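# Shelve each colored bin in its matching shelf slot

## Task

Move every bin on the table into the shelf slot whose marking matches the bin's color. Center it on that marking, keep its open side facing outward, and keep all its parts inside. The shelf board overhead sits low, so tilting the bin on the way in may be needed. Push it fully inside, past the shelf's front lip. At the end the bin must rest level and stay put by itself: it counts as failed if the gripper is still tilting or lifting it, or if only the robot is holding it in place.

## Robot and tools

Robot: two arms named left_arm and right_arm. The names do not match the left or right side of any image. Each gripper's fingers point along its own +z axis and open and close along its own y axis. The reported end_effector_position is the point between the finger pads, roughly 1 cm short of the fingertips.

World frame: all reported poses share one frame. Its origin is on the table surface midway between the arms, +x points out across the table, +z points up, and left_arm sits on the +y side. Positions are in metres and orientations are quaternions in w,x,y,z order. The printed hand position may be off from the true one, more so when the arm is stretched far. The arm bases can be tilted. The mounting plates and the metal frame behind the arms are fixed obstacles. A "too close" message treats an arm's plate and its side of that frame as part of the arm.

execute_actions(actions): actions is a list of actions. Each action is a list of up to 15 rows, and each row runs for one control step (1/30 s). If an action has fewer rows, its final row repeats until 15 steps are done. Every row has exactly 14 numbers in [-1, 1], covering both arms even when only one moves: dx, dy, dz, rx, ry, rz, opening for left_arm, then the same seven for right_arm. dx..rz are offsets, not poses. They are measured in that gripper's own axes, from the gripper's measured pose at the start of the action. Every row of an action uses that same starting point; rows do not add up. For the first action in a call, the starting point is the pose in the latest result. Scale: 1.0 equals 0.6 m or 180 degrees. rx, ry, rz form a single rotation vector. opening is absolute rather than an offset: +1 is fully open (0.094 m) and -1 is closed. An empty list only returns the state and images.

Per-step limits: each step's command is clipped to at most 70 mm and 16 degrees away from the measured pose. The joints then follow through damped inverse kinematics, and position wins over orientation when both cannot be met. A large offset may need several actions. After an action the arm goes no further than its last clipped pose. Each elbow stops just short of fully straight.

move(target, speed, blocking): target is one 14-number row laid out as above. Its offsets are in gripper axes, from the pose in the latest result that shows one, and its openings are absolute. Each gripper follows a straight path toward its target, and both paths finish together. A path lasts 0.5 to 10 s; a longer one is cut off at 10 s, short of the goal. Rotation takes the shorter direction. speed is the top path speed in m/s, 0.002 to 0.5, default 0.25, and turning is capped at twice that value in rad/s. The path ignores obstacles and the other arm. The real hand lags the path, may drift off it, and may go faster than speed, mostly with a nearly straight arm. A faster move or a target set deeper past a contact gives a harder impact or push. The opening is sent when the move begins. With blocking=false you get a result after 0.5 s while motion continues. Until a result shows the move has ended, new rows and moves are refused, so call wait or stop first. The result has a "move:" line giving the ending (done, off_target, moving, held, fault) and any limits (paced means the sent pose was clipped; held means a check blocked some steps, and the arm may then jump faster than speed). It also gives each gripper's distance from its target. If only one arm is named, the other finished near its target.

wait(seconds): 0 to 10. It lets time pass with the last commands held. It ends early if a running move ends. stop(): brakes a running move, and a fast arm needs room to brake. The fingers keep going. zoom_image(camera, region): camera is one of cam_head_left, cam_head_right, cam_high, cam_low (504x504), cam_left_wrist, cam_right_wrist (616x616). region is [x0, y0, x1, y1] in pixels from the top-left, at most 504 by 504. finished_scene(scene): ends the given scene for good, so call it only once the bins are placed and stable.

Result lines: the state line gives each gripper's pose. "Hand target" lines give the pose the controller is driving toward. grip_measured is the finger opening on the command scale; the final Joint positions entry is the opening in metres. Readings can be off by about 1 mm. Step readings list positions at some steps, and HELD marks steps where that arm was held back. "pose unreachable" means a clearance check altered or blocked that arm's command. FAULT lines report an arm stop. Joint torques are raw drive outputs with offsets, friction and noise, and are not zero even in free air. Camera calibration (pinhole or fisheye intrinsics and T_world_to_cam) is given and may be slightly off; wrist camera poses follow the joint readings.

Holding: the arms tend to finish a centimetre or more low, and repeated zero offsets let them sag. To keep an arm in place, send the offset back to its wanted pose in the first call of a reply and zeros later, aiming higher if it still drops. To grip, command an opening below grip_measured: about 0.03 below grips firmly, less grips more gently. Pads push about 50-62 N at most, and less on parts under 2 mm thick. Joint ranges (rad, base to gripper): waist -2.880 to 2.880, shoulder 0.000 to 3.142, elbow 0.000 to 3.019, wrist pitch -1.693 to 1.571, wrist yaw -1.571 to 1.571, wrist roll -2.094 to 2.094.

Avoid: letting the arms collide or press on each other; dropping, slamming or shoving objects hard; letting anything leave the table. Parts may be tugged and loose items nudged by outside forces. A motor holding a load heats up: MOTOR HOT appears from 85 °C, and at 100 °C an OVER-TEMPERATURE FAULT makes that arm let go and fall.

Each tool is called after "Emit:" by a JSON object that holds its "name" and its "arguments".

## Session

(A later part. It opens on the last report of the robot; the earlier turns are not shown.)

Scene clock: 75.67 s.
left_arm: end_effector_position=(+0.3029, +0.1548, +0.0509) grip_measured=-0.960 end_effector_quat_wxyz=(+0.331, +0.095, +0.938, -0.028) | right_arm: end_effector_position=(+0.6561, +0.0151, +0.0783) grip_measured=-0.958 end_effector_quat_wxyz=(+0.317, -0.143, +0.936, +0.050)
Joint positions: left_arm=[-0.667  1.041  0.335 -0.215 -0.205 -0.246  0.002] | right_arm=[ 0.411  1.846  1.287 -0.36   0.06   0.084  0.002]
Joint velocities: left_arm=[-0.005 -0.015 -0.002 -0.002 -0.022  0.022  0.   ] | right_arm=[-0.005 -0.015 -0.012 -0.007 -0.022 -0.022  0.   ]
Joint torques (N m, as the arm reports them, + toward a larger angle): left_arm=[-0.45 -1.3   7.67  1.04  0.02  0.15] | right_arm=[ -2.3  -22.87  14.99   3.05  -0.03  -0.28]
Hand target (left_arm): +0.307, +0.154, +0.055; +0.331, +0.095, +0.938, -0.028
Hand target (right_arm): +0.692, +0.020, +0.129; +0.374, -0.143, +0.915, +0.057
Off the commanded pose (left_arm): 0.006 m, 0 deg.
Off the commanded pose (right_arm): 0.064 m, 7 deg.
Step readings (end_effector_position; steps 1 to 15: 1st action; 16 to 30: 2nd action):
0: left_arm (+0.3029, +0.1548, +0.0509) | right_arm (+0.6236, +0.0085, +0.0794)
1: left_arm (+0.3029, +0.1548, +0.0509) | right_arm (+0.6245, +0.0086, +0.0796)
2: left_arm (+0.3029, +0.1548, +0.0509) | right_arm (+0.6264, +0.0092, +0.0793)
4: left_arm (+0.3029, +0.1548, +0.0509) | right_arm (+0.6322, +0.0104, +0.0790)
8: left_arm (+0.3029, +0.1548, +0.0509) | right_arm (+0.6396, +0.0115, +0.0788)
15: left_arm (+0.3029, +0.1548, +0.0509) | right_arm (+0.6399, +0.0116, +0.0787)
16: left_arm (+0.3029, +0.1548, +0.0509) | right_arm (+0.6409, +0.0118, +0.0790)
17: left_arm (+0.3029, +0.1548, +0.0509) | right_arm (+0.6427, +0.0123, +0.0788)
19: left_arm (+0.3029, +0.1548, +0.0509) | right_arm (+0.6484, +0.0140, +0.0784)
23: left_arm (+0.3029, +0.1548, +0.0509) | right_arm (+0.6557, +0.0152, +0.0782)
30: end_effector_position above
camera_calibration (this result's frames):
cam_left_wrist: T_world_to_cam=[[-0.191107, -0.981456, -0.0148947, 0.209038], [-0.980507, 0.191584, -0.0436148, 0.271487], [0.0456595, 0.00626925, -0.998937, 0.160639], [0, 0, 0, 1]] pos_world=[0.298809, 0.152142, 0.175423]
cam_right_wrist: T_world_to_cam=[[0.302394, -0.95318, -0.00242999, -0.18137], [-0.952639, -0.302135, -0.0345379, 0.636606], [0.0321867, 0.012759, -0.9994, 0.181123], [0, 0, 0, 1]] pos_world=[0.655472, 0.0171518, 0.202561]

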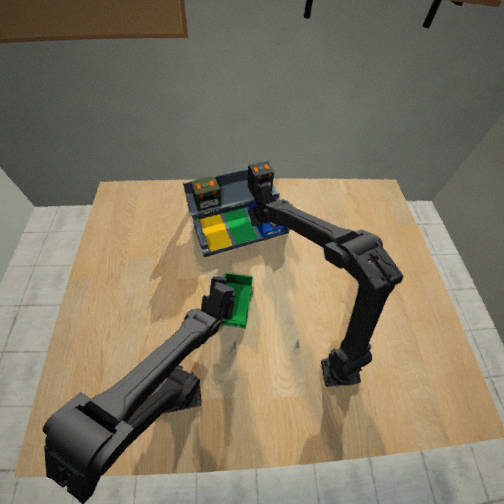

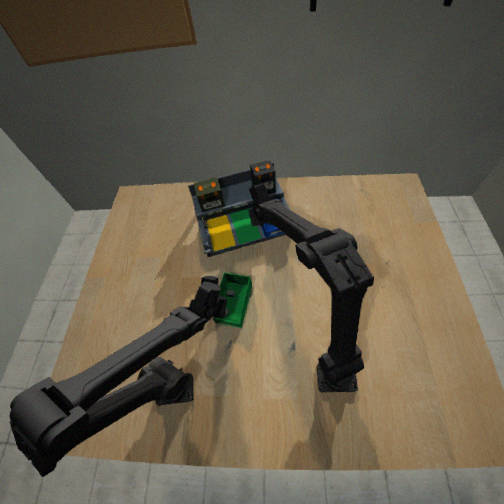

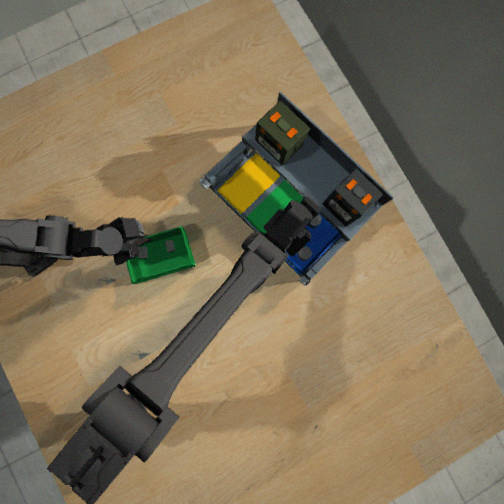

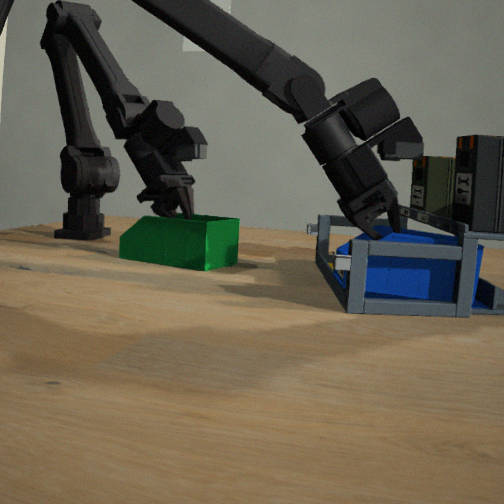

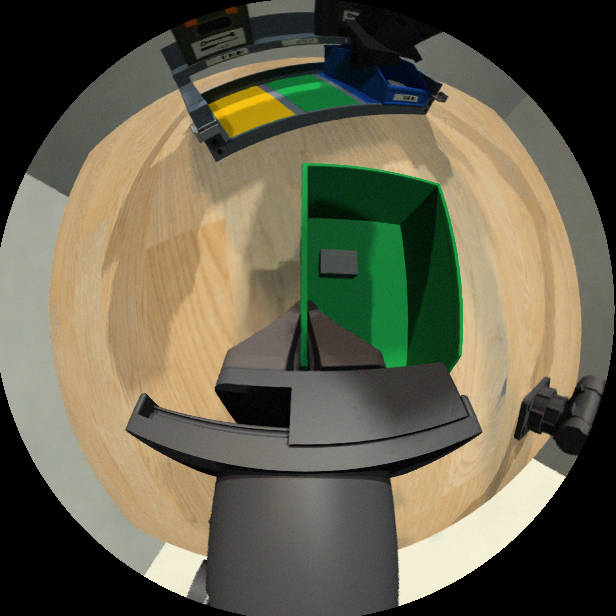

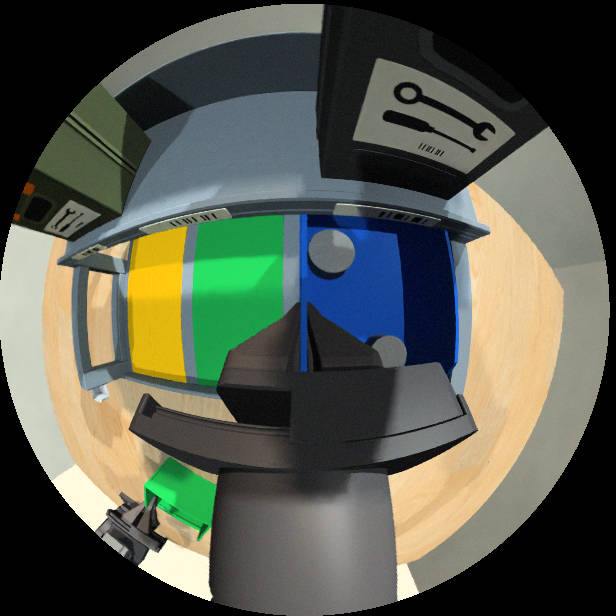

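Emit:
{"name": "execute_actions", "arguments": {"actions": [[[-0.01,0,0,0,0,0,-1,-0.115,0.004,-0.007,0,-0.042,0,-1]],[[-0.01,0,0,0,0,0,-1,-0.085,0.004,0.002,0,-0.06,0,-1]],[[-0.01,0,0,0,0,0,-1,-0.05,0.003,0.01,0,-0.035,0,-1]],[[-0.01,0,0,0,0,0,-1,-0.04,0,-0.02,0,-0.015,0,-0.5]]]}}

Emit:
{"name": "move", "arguments": {"target": [-0.01,0,0,0,0,0,-1,-0.04,0,-0.2,0,0,0,-0.5]}}

Scene clock: 90.70 s.
left_arm: end_effector_position=(+0.3029, +0.1548, +0.0509) grip_measured=-0.960 end_effector_quat_wxyz=(+0.331, +0.095, +0.938, -0.028) | right_arm: end_effector_position=(+0.6757, +0.0216, +0.0682) grip_measured=-0.502 end_effector_quat_wxyz=(+0.359, -0.137, +0.921, +0.056)
Joint positions: left_arm=[-0.667  1.041  0.335 -0.215 -0.205 -0.246  0.002] | right_arm=[ 0.411  1.89   1.277 -0.217  0.071  0.084  0.023]
Joint velocities: left_arm=[-0.015 -0.005 -0.007 -0.017 -0.081  0.007  0.001] | right_arm=[-0.005 -0.024  0.007 -0.017 -0.051 -0.037 -0.   ]
Joint torques (N m, as the arm reports them, + toward a larger angle): left_arm=[-1.56 -1.64  7.57  0.73 -0.01  0.18] | right_arm=[ -1.09 -23.52   9.98   2.03   0.1   -0.1 ]
Hand target (left_arm): +0.307, +0.154, +0.055; +0.331, +0.095, +0.938, -0.028
Hand target (right_arm): +0.685, +0.024, +0.092; +0.380, -0.136, +0.913, +0.059
Off the commanded pose (left_arm): 0.006 m, 0 deg.
Off the commanded pose (right_arm): 0.026 m, 3 deg.
Step readings (end_effector_position; steps 1 to 15: 1st action; 16 to 30: 2nd action; 31 to 45: 3rd action; 46 to 60: 4th action):
0: left_arm (+0.3029, +0.1548, +0.0509) | right_arm (+0.6561, +0.0151, +0.0783)
1: left_arm (+0.3029, +0.1548, +0.0509) | right_arm (+0.6567, +0.0153, +0.0783)
2: left_arm (+0.3029, +0.1548, +0.0509) | right_arm (+0.6580, +0.0156, +0.0781)
4: left_arm (+0.3029, +0.1548, +0.0509) | right_arm (+0.6618, +0.0171, +0.0776)
8: left_arm (+0.3029, +0.1548, +0.0509) | right_arm (+0.6659, +0.0187, +0.0726)
15: left_arm (+0.3029, +0.1548, +0.0509) | right_arm (+0.6672, +0.0192, +0.0716)
16: left_arm (+0.3029, +0.1548, +0.0509) | right_arm (+0.6695, +0.0197, +0.0722)
17: left_arm (+0.3029, +0.1548, +0.0509) | right_arm (+0.6737, +0.0210, +0.0732)
19: left_arm (+0.3029, +0.1548, +0.0509) | right_arm (+0.6762, +0.0218, +0.0699)
23: left_arm (+0.3029, +0.1548, +0.0509) | right_arm (+0.6761, +0.0219, +0.0675)
30: left_arm (+0.3029, +0.1548, +0.0509) | right_arm (+0.6761, +0.0219, +0.0675)
31: left_arm (+0.3029, +0.1548, +0.0509) | right_arm (+0.6758, +0.0218, +0.0669)
32: left_arm (+0.3029, +0.1548, +0.0509) | right_arm (+0.6759, +0.0218, +0.0666)
34: left_arm (+0.3029, +0.1548, +0.0509) | right_arm (+0.6759, +0.0218, +0.0668)
38: left_arm (+0.3029, +0.1548, +0.0509) | right_arm (+0.6758, +0.0218, +0.0667)
45: left_arm (+0.3029, +0.1548, +0.0509) | right_arm (+0.6759, +0.0218, +0.0667)
46: left_arm (+0.3029, +0.1548, +0.0509) | right_arm (+0.6756, +0.0216, +0.0674)
47: left_arm (+0.3029, +0.1548, +0.0509) | right_arm (+0.6756, +0.0216, +0.0674)
49: left_arm (+0.3029, +0.1548, +0.0509) | right_arm (+0.6756, +0.0216, +0.0680)
53: left_arm (+0.3029, +0.1548, +0.0509) | right_arm (+0.6757, +0.0216, +0.0682)
60: end_effector_position above
camera_calibration (this result's frames):
cam_left_wrist: T_world_to_cam=[[-0.191107, -0.981456, -0.0148947, 0.209038], [-0.980507, 0.191584, -0.0436148, 0.271487], [0.0456595, 0.00626925, -0.998937, 0.160639], [0, 0, 0, 1]] pos_world=[0.298809, 0.152142, 0.175423]
cam_right_wrist: T_world_to_cam=[[0.295708, -0.955273, -0.00315093, -0.176452], [-0.947941, -0.293027, -0.124672, 0.659607], [0.118173, 0.0398535, -0.992193, 0.111163], [0, 0, 0, 1]] pos_world=[0.66431, 0.0202923, 0.191974]

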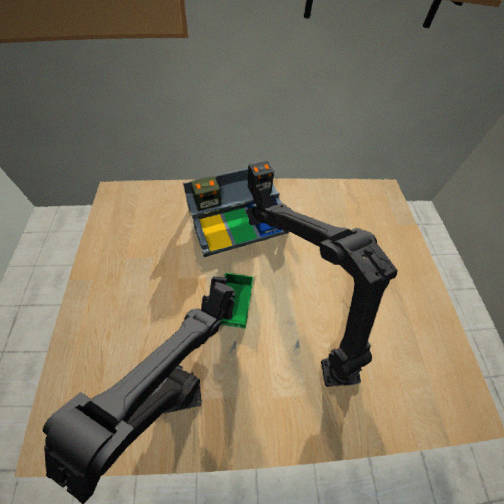

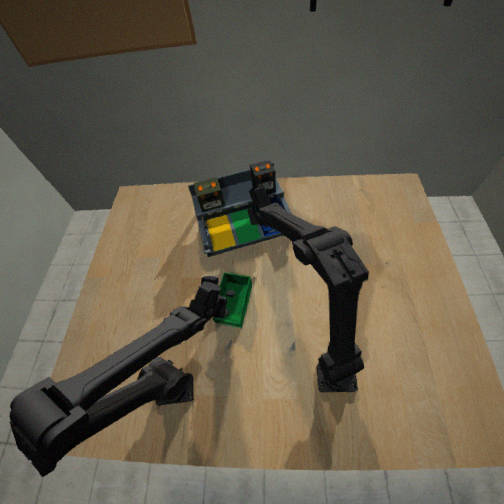

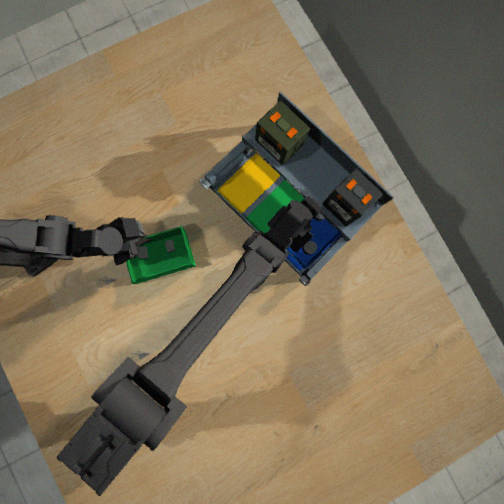

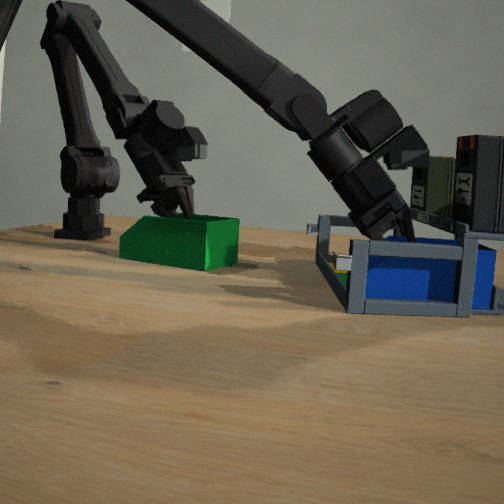

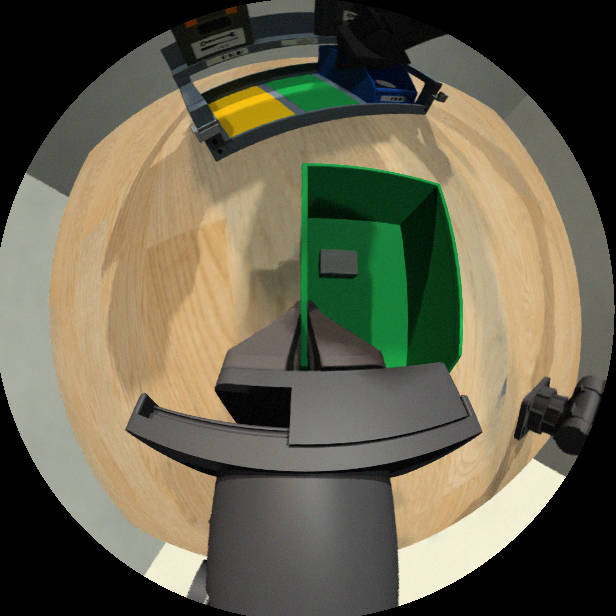

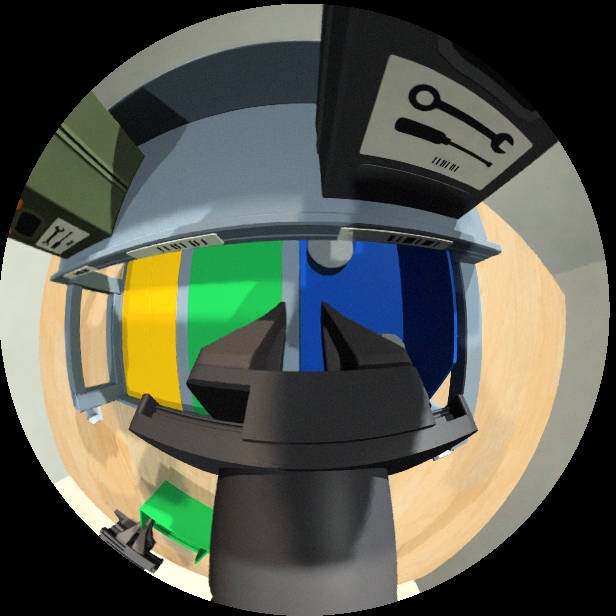

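Scene clock: 91.97 s.
left_arm: end_effector_position=(+0.3029, +0.1548, +0.0509) grip_measured=-0.960 end_effector_quat_wxyz=(+0.331, +0.095, +0.938, -0.028) | right_arm: end_effector_position=(+0.6189, -0.0029, +0.1726) grip_measured=-0.502 end_effector_quat_wxyz=(+0.364, -0.136, +0.920, +0.054)
Joint positions: left_arm=[-0.667  1.041  0.335 -0.215 -0.205 -0.246  0.002] | right_arm=[ 0.412  1.61   1.195 -0.405  0.077  0.084  0.023]
Joint velocities: left_arm=[-0.005  0.015  0.002  0.007 -0.051  0.095  0.   ] | right_arm=[-0.005 -0.005  0.002 -0.002 -0.007  0.007 -0.003]
Joint torques (N m, as the arm reports them, + toward a larger angle): left_arm=[-0.73 -2.31  7.74  1.    0.    0.18] | right_arm=[ -0.32 -17.81   9.99   1.19   0.12   0.03]
Hand target (left_arm): +0.307, +0.154, +0.055; +0.331, +0.095, +0.938, -0.028
Hand target (right_arm): +0.615, +0.004, +0.172; +0.359, -0.137, +0.922, +0.056
Off the commanded pose (left_arm): 0.006 m, 0 deg.
Off the commanded pose (right_arm): 0.007 m, 1 deg.
move: done
camera_calibration (this result's frames):
cam_left_wrist: T_world_to_cam=[[-0.191107, -0.981456, -0.0148947, 0.209038], [-0.980507, 0.191584, -0.0436148, 0.271487], [0.0456595, 0.00626925, -0.998937, 0.160639], [0, 0, 0, 1]] pos_world=[0.298809, 0.152142, 0.175423]
cam_right_wrist: T_world_to_cam=[[0.292973, -0.956121, 0.000593524, -0.181796], [-0.947448, -0.290398, -0.134209, 0.612975], [0.128492, 0.0387572, -0.990953, 0.215792], [0, 0, 0, 1]] pos_world=[0.606296, -0.00417508, 0.296214]

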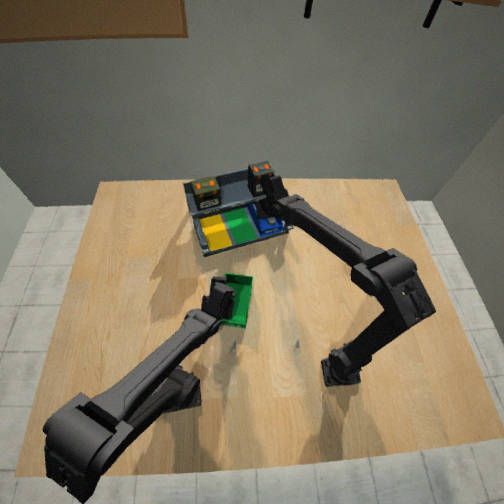

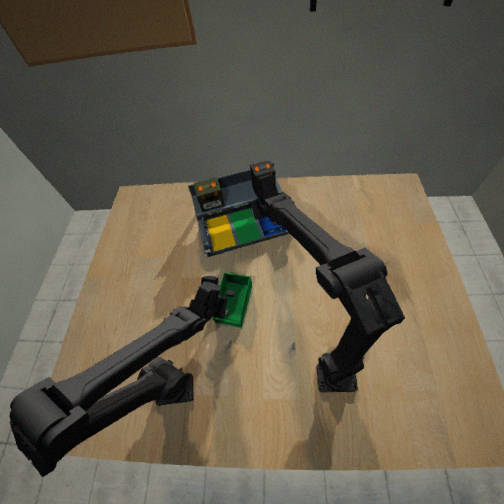

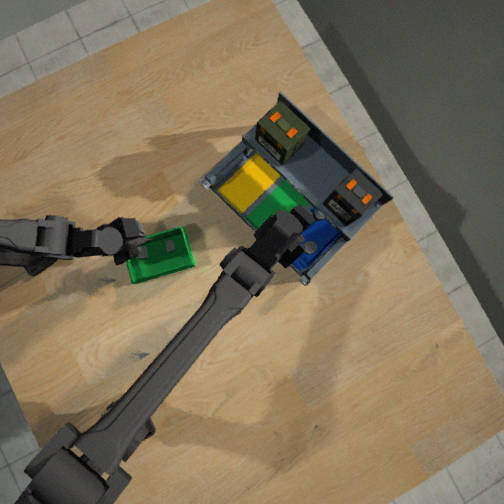

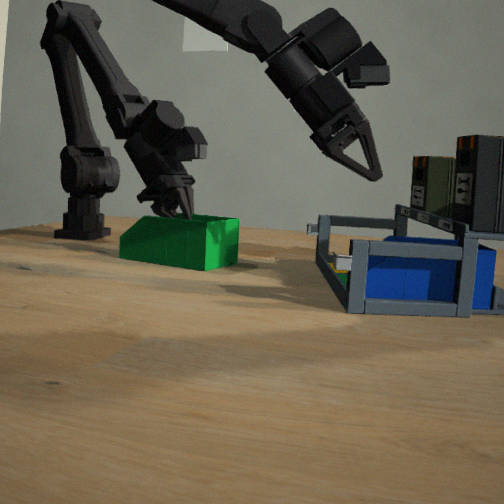

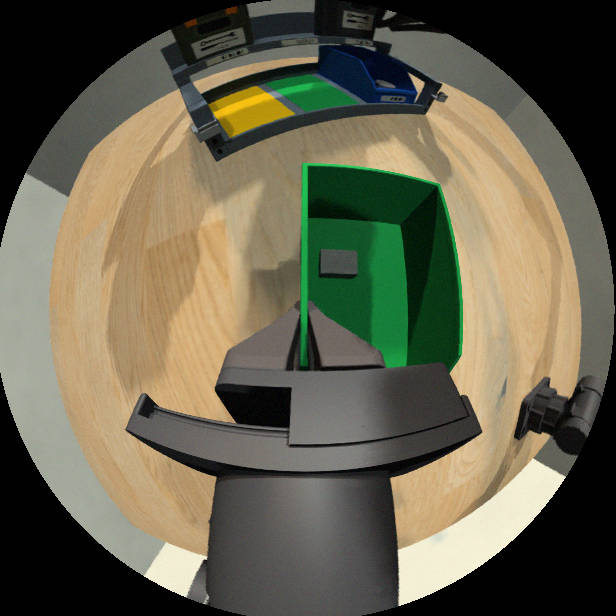

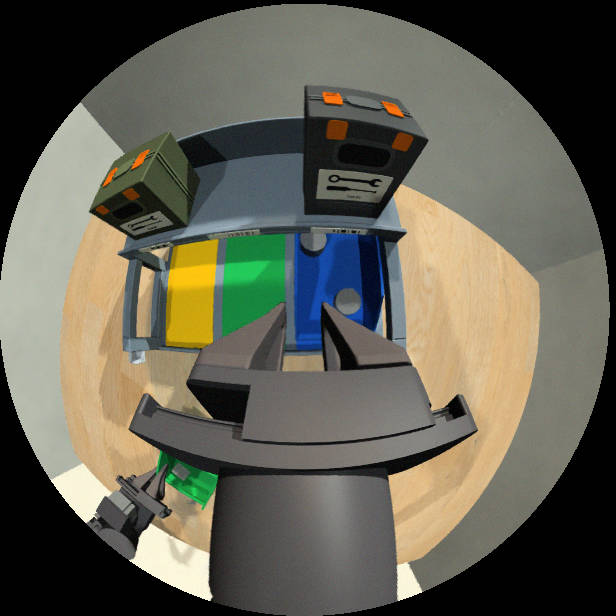

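Emit:
{"name": "move", "arguments": {"target": [-0.347,-0.13,0.035,-0.081,-0.02,-0.133,-1,0.24,-0.55,-0.26,0,0,0,-0.5], "speed": 0.25}}

Scene clock: 117.87 s.
left_arm: end_effector_position=(+0.4379, +0.0637, +0.1299) grip_measured=-0.960 end_effector_quat_wxyz=(+0.329, -0.129, +0.934, +0.046) | right_arm: end_effector_position=(+0.4990, -0.3738, +0.1737) grip_measured=-0.502 end_effector_quat_wxyz=(+0.355, -0.124, +0.925, +0.056)
Joint positions: left_arm=[-0.798  1.466  0.964 -0.618 -0.523 -0.798  0.002] | right_arm=[-0.451  1.32   0.913 -0.578 -0.472 -0.577  0.023]
Joint velocities: left_arm=[-0.015 -0.015 -0.017  0.002  0.022 -0.022 -0.   ] | right_arm=[-0.015 -0.005  0.002 -0.012  0.022 -0.007 -0.001]
Joint torques (N m, as the arm reports them, + toward a larger angle): left_arm=[ -1.6  -10.32  12.1    0.83  -0.59  -0.09] | right_arm=[ -0.51 -12.44  12.88   1.07  -0.56  -0.21]
Hand target (left_arm): +0.457, +0.046, +0.166; +0.356, -0.145, +0.923, +0.020
Hand target (right_arm): +0.511, -0.376, +0.192; +0.366, -0.137, +0.919, +0.049
Off the commanded pose (left_arm): 0.045 m, 5 deg.
Off the commanded pose (right_arm): 0.020 m, 2 deg.
move: off_target (left_arm, right_arm)
camera_calibration (this result's frames):
cam_left_wrist: T_world_to_cam=[[0.275672, -0.961228, -0.00679814, -0.0601755], [-0.960428, -0.275136, -0.0433405, 0.44571], [0.0397897, 0.0184769, -0.999037, 0.235768], [0, 0, 0, 1]] pos_world=[0.43528, 0.0604322, 0.254449]
cam_right_wrist: T_world_to_cam=[[0.272784, -0.961967, -0.0144237, -0.490791], [-0.956125, -0.269401, -0.115096, 0.400662], [0.106833, 0.0451872, -0.99325, 0.260358], [0, 0, 0, 1]] pos_world=[0.489148, -0.37595, 0.297636]

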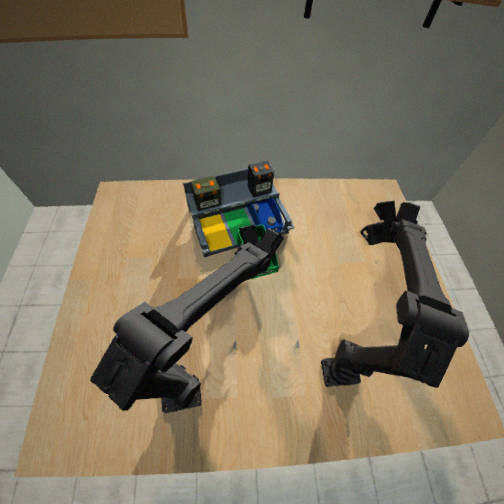

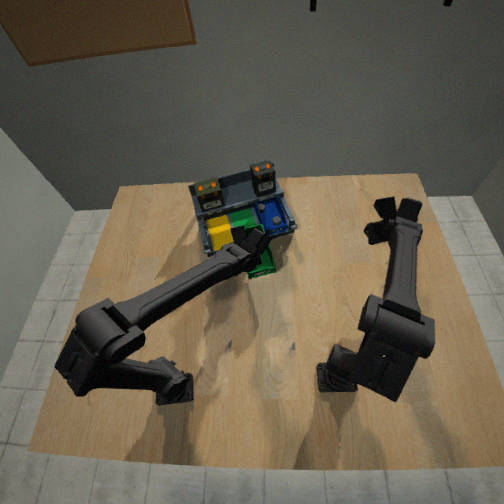

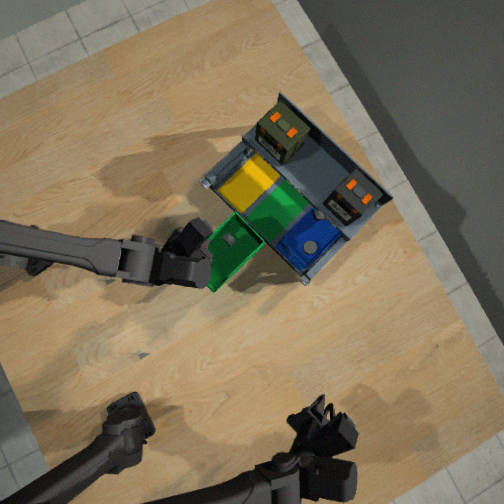

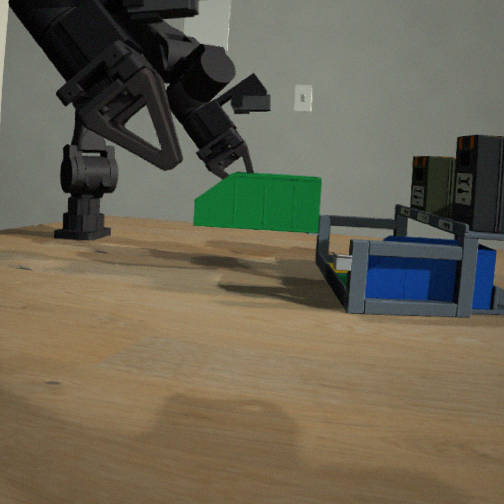

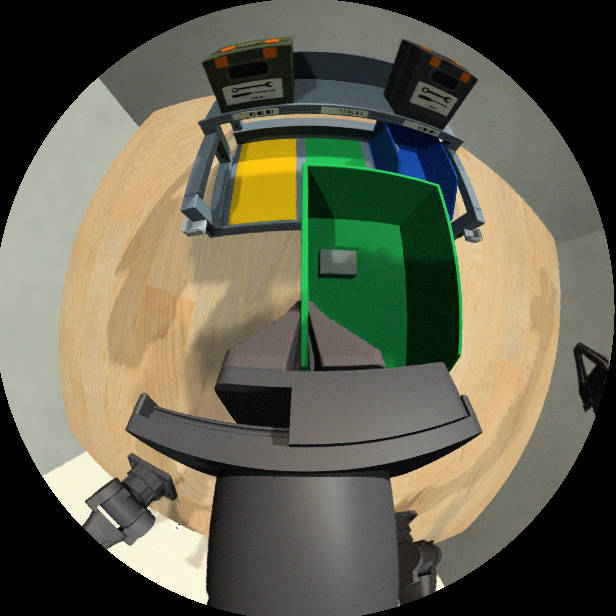

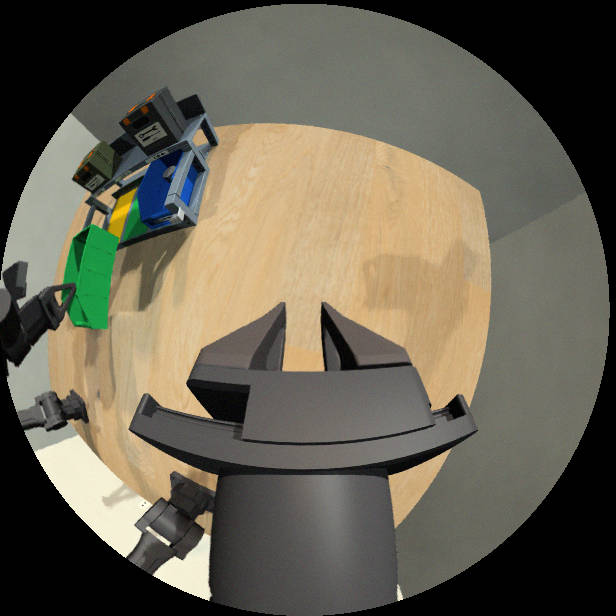

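Emit:
{"name": "execute_actions", "arguments": {"actions": [[[-0.07,-0.036,-0.015,0.015,-0.012,-0.014,-1,-0.03,0,-0.01,0,-0.01,0,-0.5],[-0.08,-0.036,-0.002,0.015,-0.012,-0.014,-1,-0.03,0,-0.01,0,-0.01,0,-0.5],[-0.09,-0.036,0.01,0.015,-0.01,-0.014,-1,-0.03,0,-0.01,0,-0.01,0,-0.5],[-0.1,-0.036,0.022,0.015,-0.008,-0.014,-1,-0.03,0,-0.01,0,-0.01,0,-0.5],[-0.107,-0.036,0.031,0.015,-0.008,-0.014,-1,-0.03,0,-0.01,0,-0.01,0,-0.5]],[[-0.07,-0.036,-0.015,0.015,-0.014,-0.014,-1,-0.03,0,-0.01,0,-0.01,0,-0.5],[-0.08,-0.036,-0.002,0.015,-0.014,-0.014,-1,-0.03,0,-0.01,0,-0.01,0,-0.5],[-0.09,-0.036,0.01,0.015,-0.012,-0.014,-1,-0.03,0,-0.01,0,-0.01,0,-0.5],[-0.1,-0.036,0.02,0.015,-0.012,-0.014,-1,-0.03,0,-0.01,0,-0.01,0,-0.5],[-0.107,-0.036,0.028,0.015,-0.012,-0.014,-1,-0.03,0,-0.01,0,-0.01,0,-0.5]]]}}

Scene clock: 127.97 s.
left_arm: end_effector_position=(+0.5015, +0.1035, +0.0890) grip_measured=-0.960 end_effector_quat_wxyz=(+0.274, -0.146, +0.948, +0.063) | right_arm: end_effector_position=(+0.4995, -0.3712, +0.1749) grip_measured=-0.502 end_effector_quat_wxyz=(+0.358, -0.120, +0.924, +0.066)
Joint positions: left_arm=[-0.633  1.636  1.078 -0.619 -0.422 -0.703  0.002] | right_arm=[-0.451  1.32   0.913 -0.578 -0.489 -0.563  0.023]
Joint velocities: left_arm=[-0.005 -0.005  0.022 -0.007 -0.051  0.051  0.001] | right_arm=[-0.005 -0.005 -0.002  0.002 -0.007 -0.022 -0.001]
Joint torques (N m, as the arm reports them, + toward a larger angle): left_arm=[ -1.83 -13.1   11.93   2.32  -0.34   0.17] | right_arm=[ -0.67 -13.34  11.32   1.5   -0.57   0.06]
Hand target (left_arm): +0.532, +0.084, +0.136; +0.321, -0.150, +0.935, +0.029
Hand target (right_arm): +0.508, -0.370, +0.191; +0.371, -0.121, +0.919, +0.063
Off the commanded pose (left_arm): 0.061 m, 7 deg.
Off the commanded pose (right_arm): 0.018 m, 2 deg.
Step readings (end_effector_position; steps 1 to 15: 1st action; 16 to 30: 2nd action):
0: left_arm (+0.4379, +0.0637, +0.1299) | right_arm (+0.4990, -0.3738, +0.1737)
1: left_arm (+0.4378, +0.0634, +0.1291) | right_arm (+0.4991, -0.3733, +0.1740)
2: left_arm (+0.4383, +0.0628, +0.1281) | right_arm (+0.4992, -0.3728, +0.1742)
4: left_arm (+0.4434, +0.0639, +0.1246) | right_arm (+0.4992, -0.3726, +0.1743)
8: left_arm (+0.4647, +0.0770, +0.1161) | right_arm (+0.4992, -0.3725, +0.1743)
15: left_arm (+0.4707, +0.0844, +0.1105) | right_arm (+0.4992, -0.3725, +0.1743)
16: left_arm (+0.4708, +0.0837, +0.1099) | right_arm (+0.4993, -0.3720, +0.1745)
17: left_arm (+0.4713, +0.0829, +0.1088) | right_arm (+0.4994, -0.3715, +0.1747)
19: left_arm (+0.4765, +0.0833, +0.1050) | right_arm (+0.4995, -0.3713, +0.1748)
23: left_arm (+0.4962, +0.0951, +0.0950) | right_arm (+0.4995, -0.3712, +0.1749)
30: end_effector_position above
camera_calibration (this result's frames):
cam_left_wrist: T_world_to_cam=[[0.316749, -0.947423, -0.0453782, -0.0582419], [-0.945508, -0.319188, 0.0642886, 0.503449], [-0.0753927, 0.0225421, -0.996899, 0.248703], [0, 0, 0, 1]] pos_world=[0.513214, 0.0999089, 0.212922]
cam_right_wrist: T_world_to_cam=[[0.271759, -0.961753, -0.0343332, -0.484306], [-0.956033, -0.265714, -0.124082, 0.404834], [0.110214, 0.0665442, -0.991678, 0.267259], [0, 0, 0, 1]] pos_world=[0.489194, -0.375997, 0.29864]

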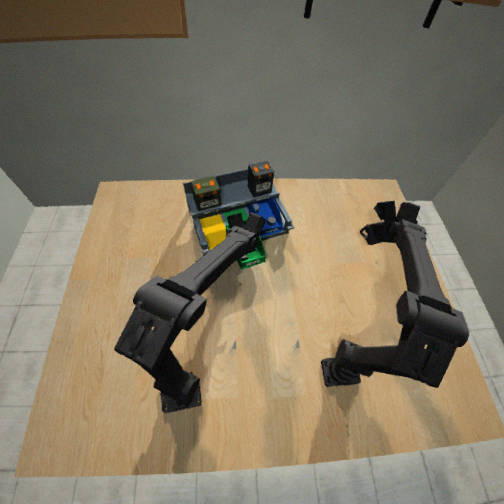

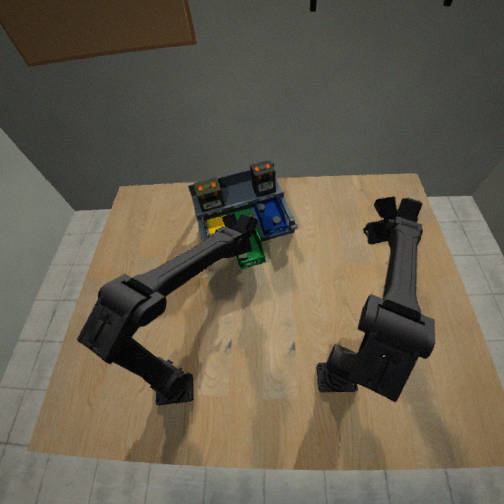

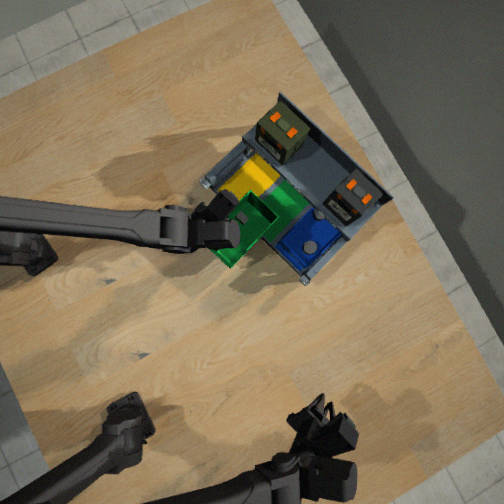

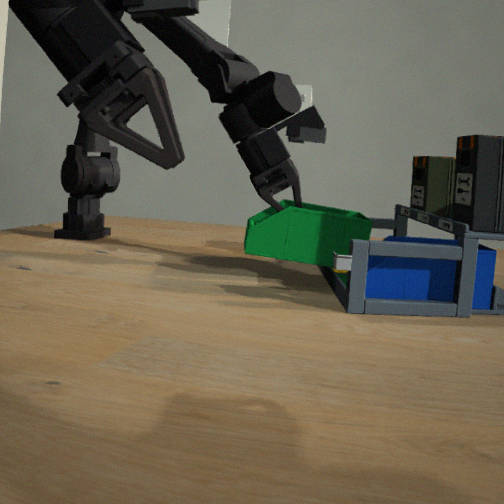

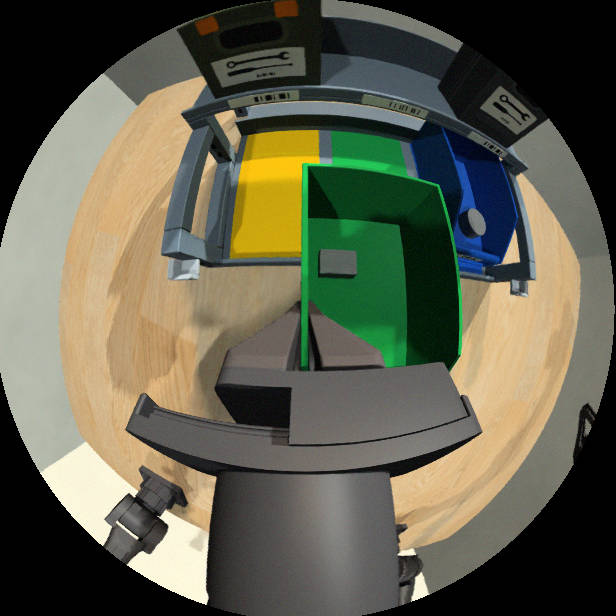

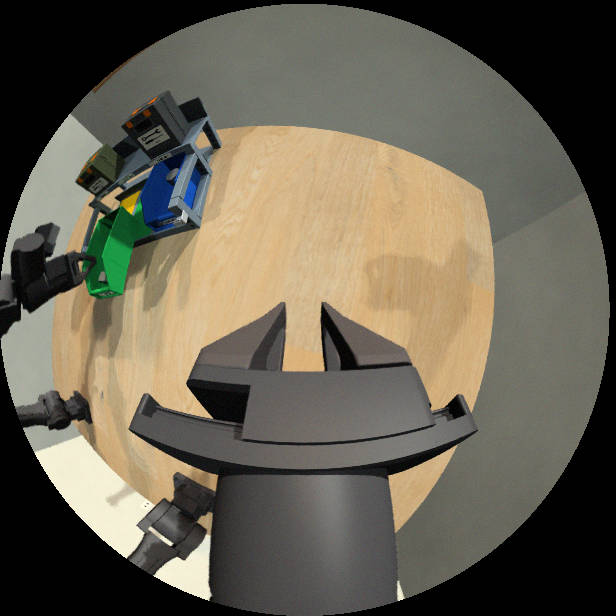

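Emit:
{"name": "execute_actions", "arguments": {"actions": [[[-0.08,-0.055,-0.04,0.03,-0.03,-0.01,-1,-0.03,0,-0.01,0,0,0,-0.5],[-0.085,-0.065,-0.035,0.034,-0.03,-0.009,-1,-0.03,0,-0.01,0,0,0,-0.5],[-0.09,-0.075,-0.03,0.038,-0.03,-0.008,-1,-0.03,0,-0.01,0,0,0,-0.5]]]}}

Scene clock: 135.97 s.
left_arm: end_effector_position=(+0.5134, +0.0916, +0.0910) grip_measured=-0.960 end_effector_quat_wxyz=(+0.282, -0.135, +0.949, +0.043) | right_arm: end_effector_position=(+0.4954, -0.3694, +0.1716) grip_measured=-0.502 end_effector_quat_wxyz=(+0.347, -0.117, +0.928, +0.070)
Joint positions: left_arm=[-0.633  1.65   1.097 -0.58  -0.392 -0.676  0.002] | right_arm=[-0.45   1.32   0.913 -0.602 -0.485 -0.563  0.023]
Joint velocities: left_arm=[-0.005  0.005 -0.002 -0.002 -0.037 -0.037  0.   ] | right_arm=[-0.015 -0.015 -0.012 -0.017 -0.007 -0.081 -0.001]
Joint torques (N m, as the arm reports them, + toward a larger angle): left_arm=[ -1.77 -12.1   12.18   2.43  -0.3    0.21] | right_arm=[ -0.32 -12.34  13.     0.82  -0.25   0.05]
Hand target (left_arm): +0.546, +0.073, +0.134; +0.328, -0.139, +0.934, +0.011
Hand target (right_arm): +0.508, -0.369, +0.191; +0.358, -0.120, +0.924, +0.066
Off the commanded pose (left_arm): 0.059 m, 7 deg.
Off the commanded pose (right_arm): 0.024 m, 1 deg.
Step readings (end_effector_position):
0: left_arm (+0.5016, +0.1034, +0.0891) | right_arm (+0.4995, -0.3712, +0.1749)
1: left_arm (+0.5020, +0.1027, +0.0891) | right_arm (+0.4988, -0.3712, +0.1743)
2: left_arm (+0.5027, +0.1012, +0.0892) | right_arm (+0.4977, -0.3709, +0.1734)
4: left_arm (+0.5054, +0.0968, +0.0895) | right_arm (+0.4960, -0.3700, +0.1721)
8: left_arm (+0.5119, +0.0925, +0.0918) | right_arm (+0.4954, -0.3694, +0.1716)
15: end_effector_position above
camera_calibration (this result's frames):
cam_left_wrist: T_world_to_cam=[[0.283791, -0.958832, -0.0101887, -0.0584495], [-0.957288, -0.283915, 0.0546995, 0.514486], [-0.0553404, -0.00576972, -0.998451, 0.24435], [0, 0, 0, 1]] pos_world=[0.522622, 0.0914369, 0.215234]
cam_right_wrist: T_world_to_cam=[[0.269441, -0.961821, -0.0479665, -0.47805], [-0.959054, -0.263486, -0.103874, 0.3999], [0.0872697, 0.0739904, -0.993433, 0.278801], [0, 0, 0, 1]] pos_world=[0.488001, -0.375059, 0.295579]

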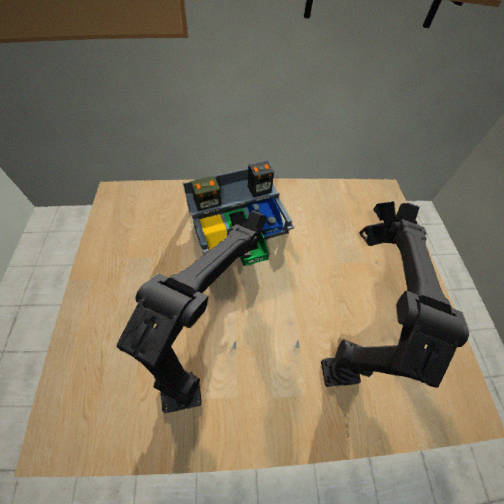

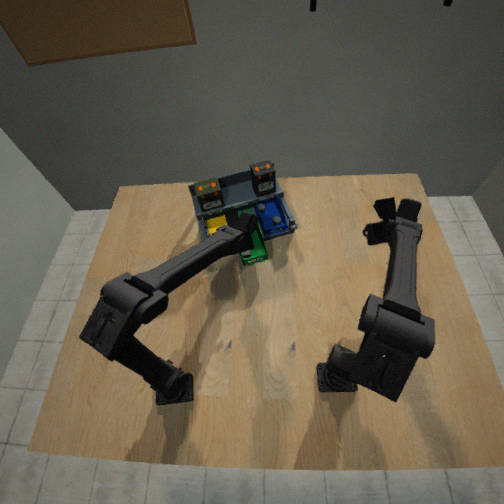

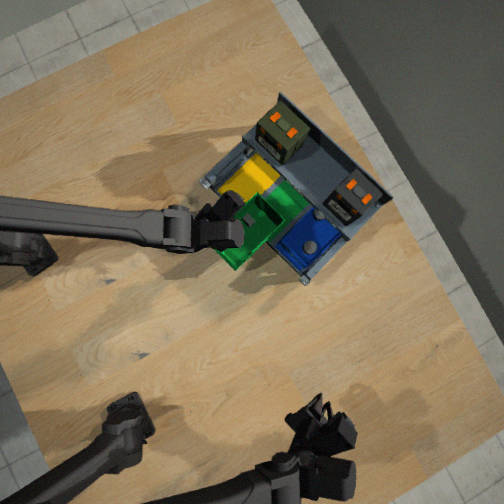

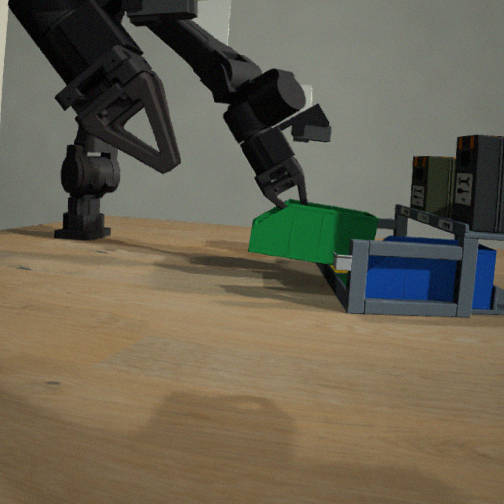

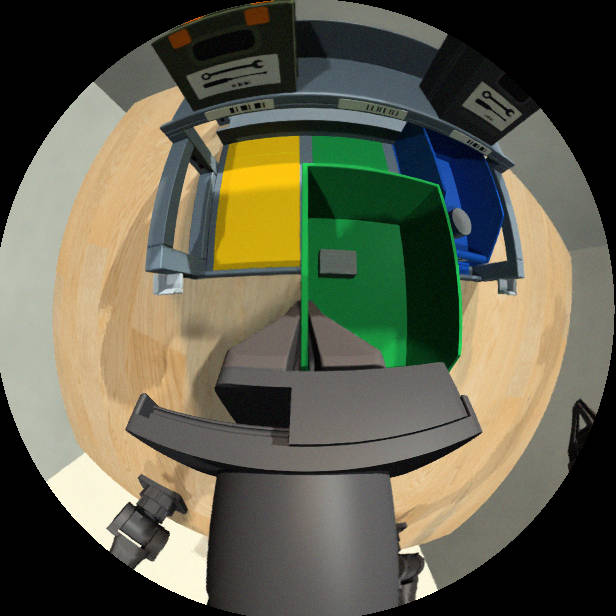

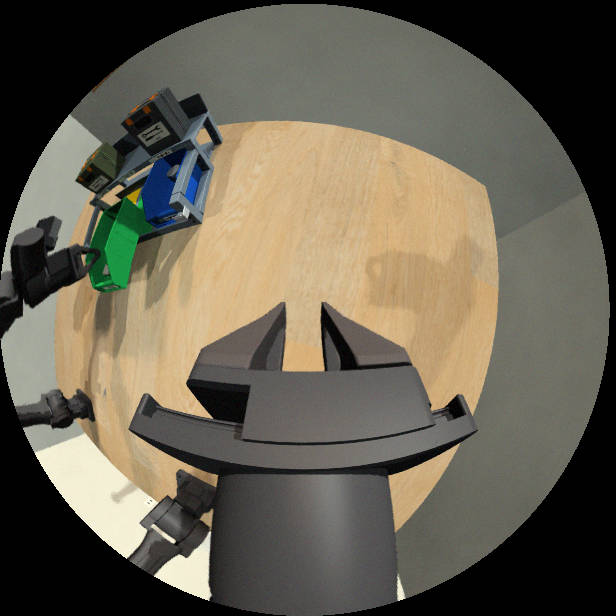

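Emit:
{"name": "execute_actions", "arguments": {"actions": [[[-0.102,-0.058,-0.003,0.023,-0.028,-0.009,-1,-0.03,0,-0.01,0,-0.005,0,-0.5]],[[-0.102,-0.052,-0.003,0.022,-0.028,-0.009,-1,-0.03,0,-0.01,0,-0.005,0,-0.5]]]}}

Scene clock: 141.83 s.
left_arm: end_effector_position=(+0.5531, +0.0851, +0.0776) grip_measured=-0.960 end_effector_quat_wxyz=(+0.284, -0.124, +0.950, +0.037) | right_arm: end_effector_position=(+0.4940, -0.3687, +0.1707) grip_measured=-0.502 end_effector_quat_wxyz=(+0.344, -0.113, +0.929, +0.074)
Joint positions: left_arm=[-0.605  1.749  1.187 -0.547 -0.368 -0.626  0.002] | right_arm=[-0.45   1.32   0.913 -0.61  -0.485 -0.556  0.023]
Joint velocities: left_arm=[ 0.005 -0.005 -0.022 -0.012 -0.007  0.007 -0.   ] | right_arm=[-0.015 -0.005  0.017  0.007 -0.007  0.081  0.001]
Joint torques (N m, as the arm reports them, + toward a larger angle): left_arm=[ -0.66 -13.79  11.88   2.35  -0.27   0.24] | right_arm=[ -0.48 -12.92  12.16   0.84  -0.51   0.02]
Hand target (left_arm): +0.586, +0.073, +0.119; +0.328, -0.129, +0.936, +0.011
Hand target (right_arm): +0.504, -0.367, +0.187; +0.353, -0.114, +0.926, +0.073
Off the commanded pose (left_arm): 0.055 m, 6 deg.
Off the commanded pose (right_arm): 0.020 m, 1 deg.
Step readings (end_effector_position; steps 1 to 15: 1st action; 16 to 30: 2nd action):
0: left_arm (+0.5134, +0.0916, +0.0908) | right_arm (+0.4954, -0.3694, +0.1716)
1: left_arm (+0.5143, +0.0912, +0.0903) | right_arm (+0.4953, -0.3693, +0.1715)
2: left_arm (+0.5168, +0.0900, +0.0899) | right_arm (+0.4951, -0.3692, +0.1714)
4: left_arm (+0.5244, +0.0877, +0.0880) | right_arm (+0.4948, -0.3691, +0.1712)
8: left_arm (+0.5330, +0.0872, +0.0835) | right_arm (+0.4947, -0.3690, +0.1711)
15: left_arm (+0.5330, +0.0878, +0.0818) | right_arm (+0.4947, -0.3690, +0.1711)
16: left_arm (+0.5338, +0.0875, +0.0812) | right_arm (+0.4946, -0.3690, +0.1711)
17: left_arm (+0.5361, +0.0862, +0.0808) | right_arm (+0.4944, -0.3689, +0.1709)
19: left_arm (+0.5433, +0.0848, +0.0791) | right_arm (+0.4942, -0.3687, +0.1708)
23: left_arm (+0.5526, +0.0847, +0.0778) | right_arm (+0.4940, -0.3687, +0.1707)
30: end_effector_position above
camera_calibration (this result's frames):
cam_left_wrist: T_world_to_cam=[[0.260719, -0.9654, -0.00537633, -0.0631455], [-0.964052, -0.260643, 0.0516612, 0.553303], [-0.051275, -0.00828599, -0.99865, 0.231136], [0, 0, 0, 1]] pos_world=[0.561727, 0.0851688, 0.2019]
cam_right_wrist: T_world_to_cam=[[0.264023, -0.962783, -0.0577939, -0.473074], [-0.96127, -0.25775, -0.0975943, 0.400792], [0.0790658, 0.0813227, -0.993547, 0.284696], [0, 0, 0, 1]] pos_world=[0.487662, -0.375317, 0.294633]

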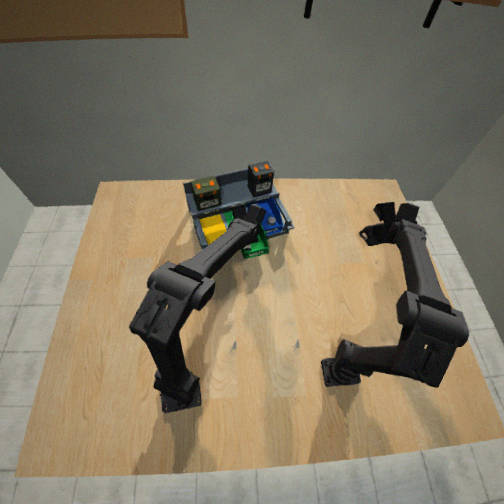

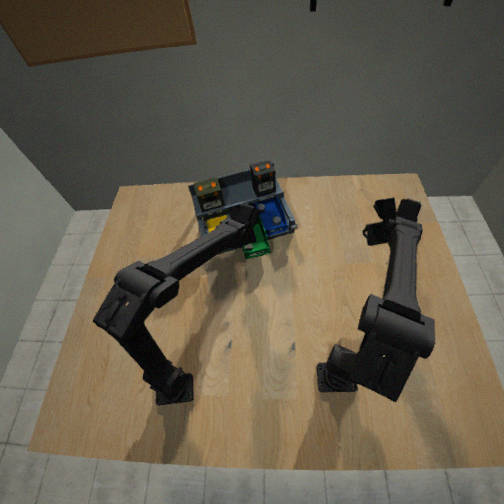

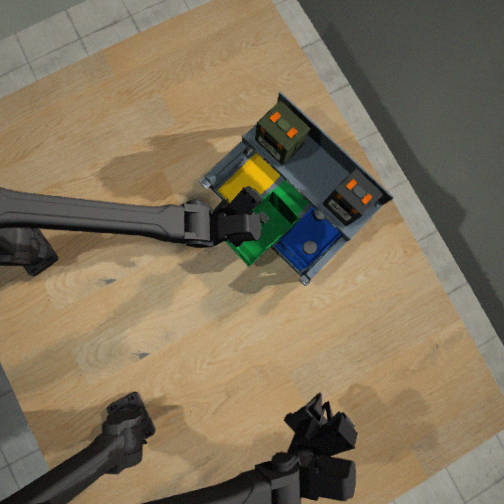

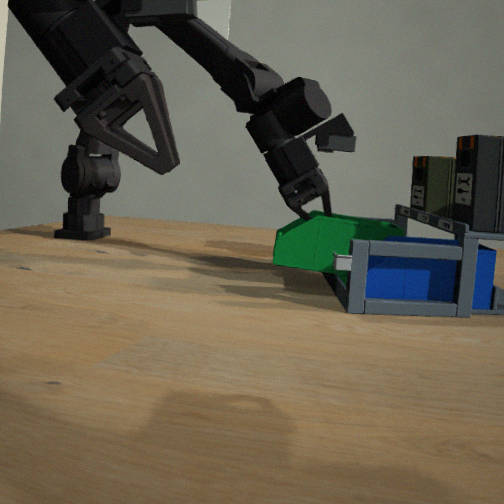

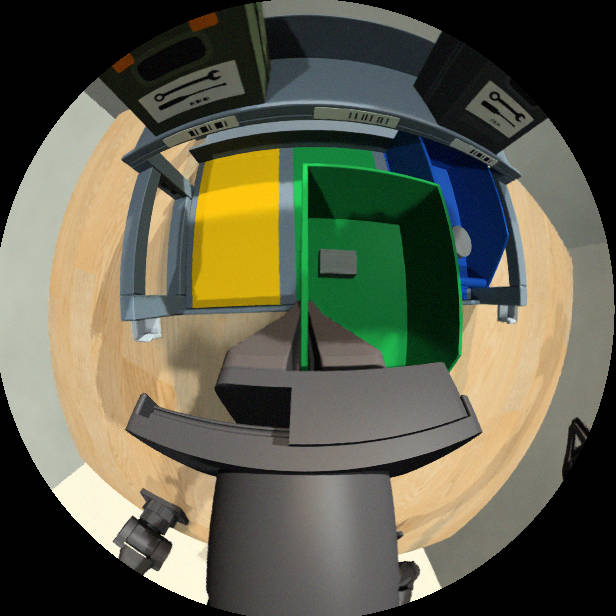

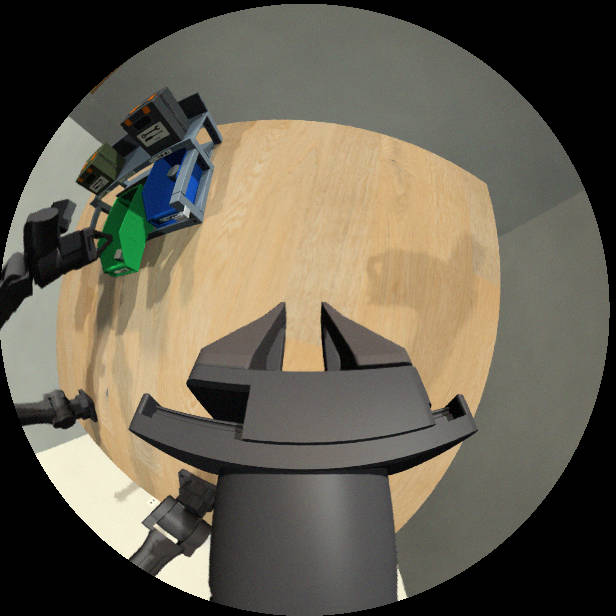

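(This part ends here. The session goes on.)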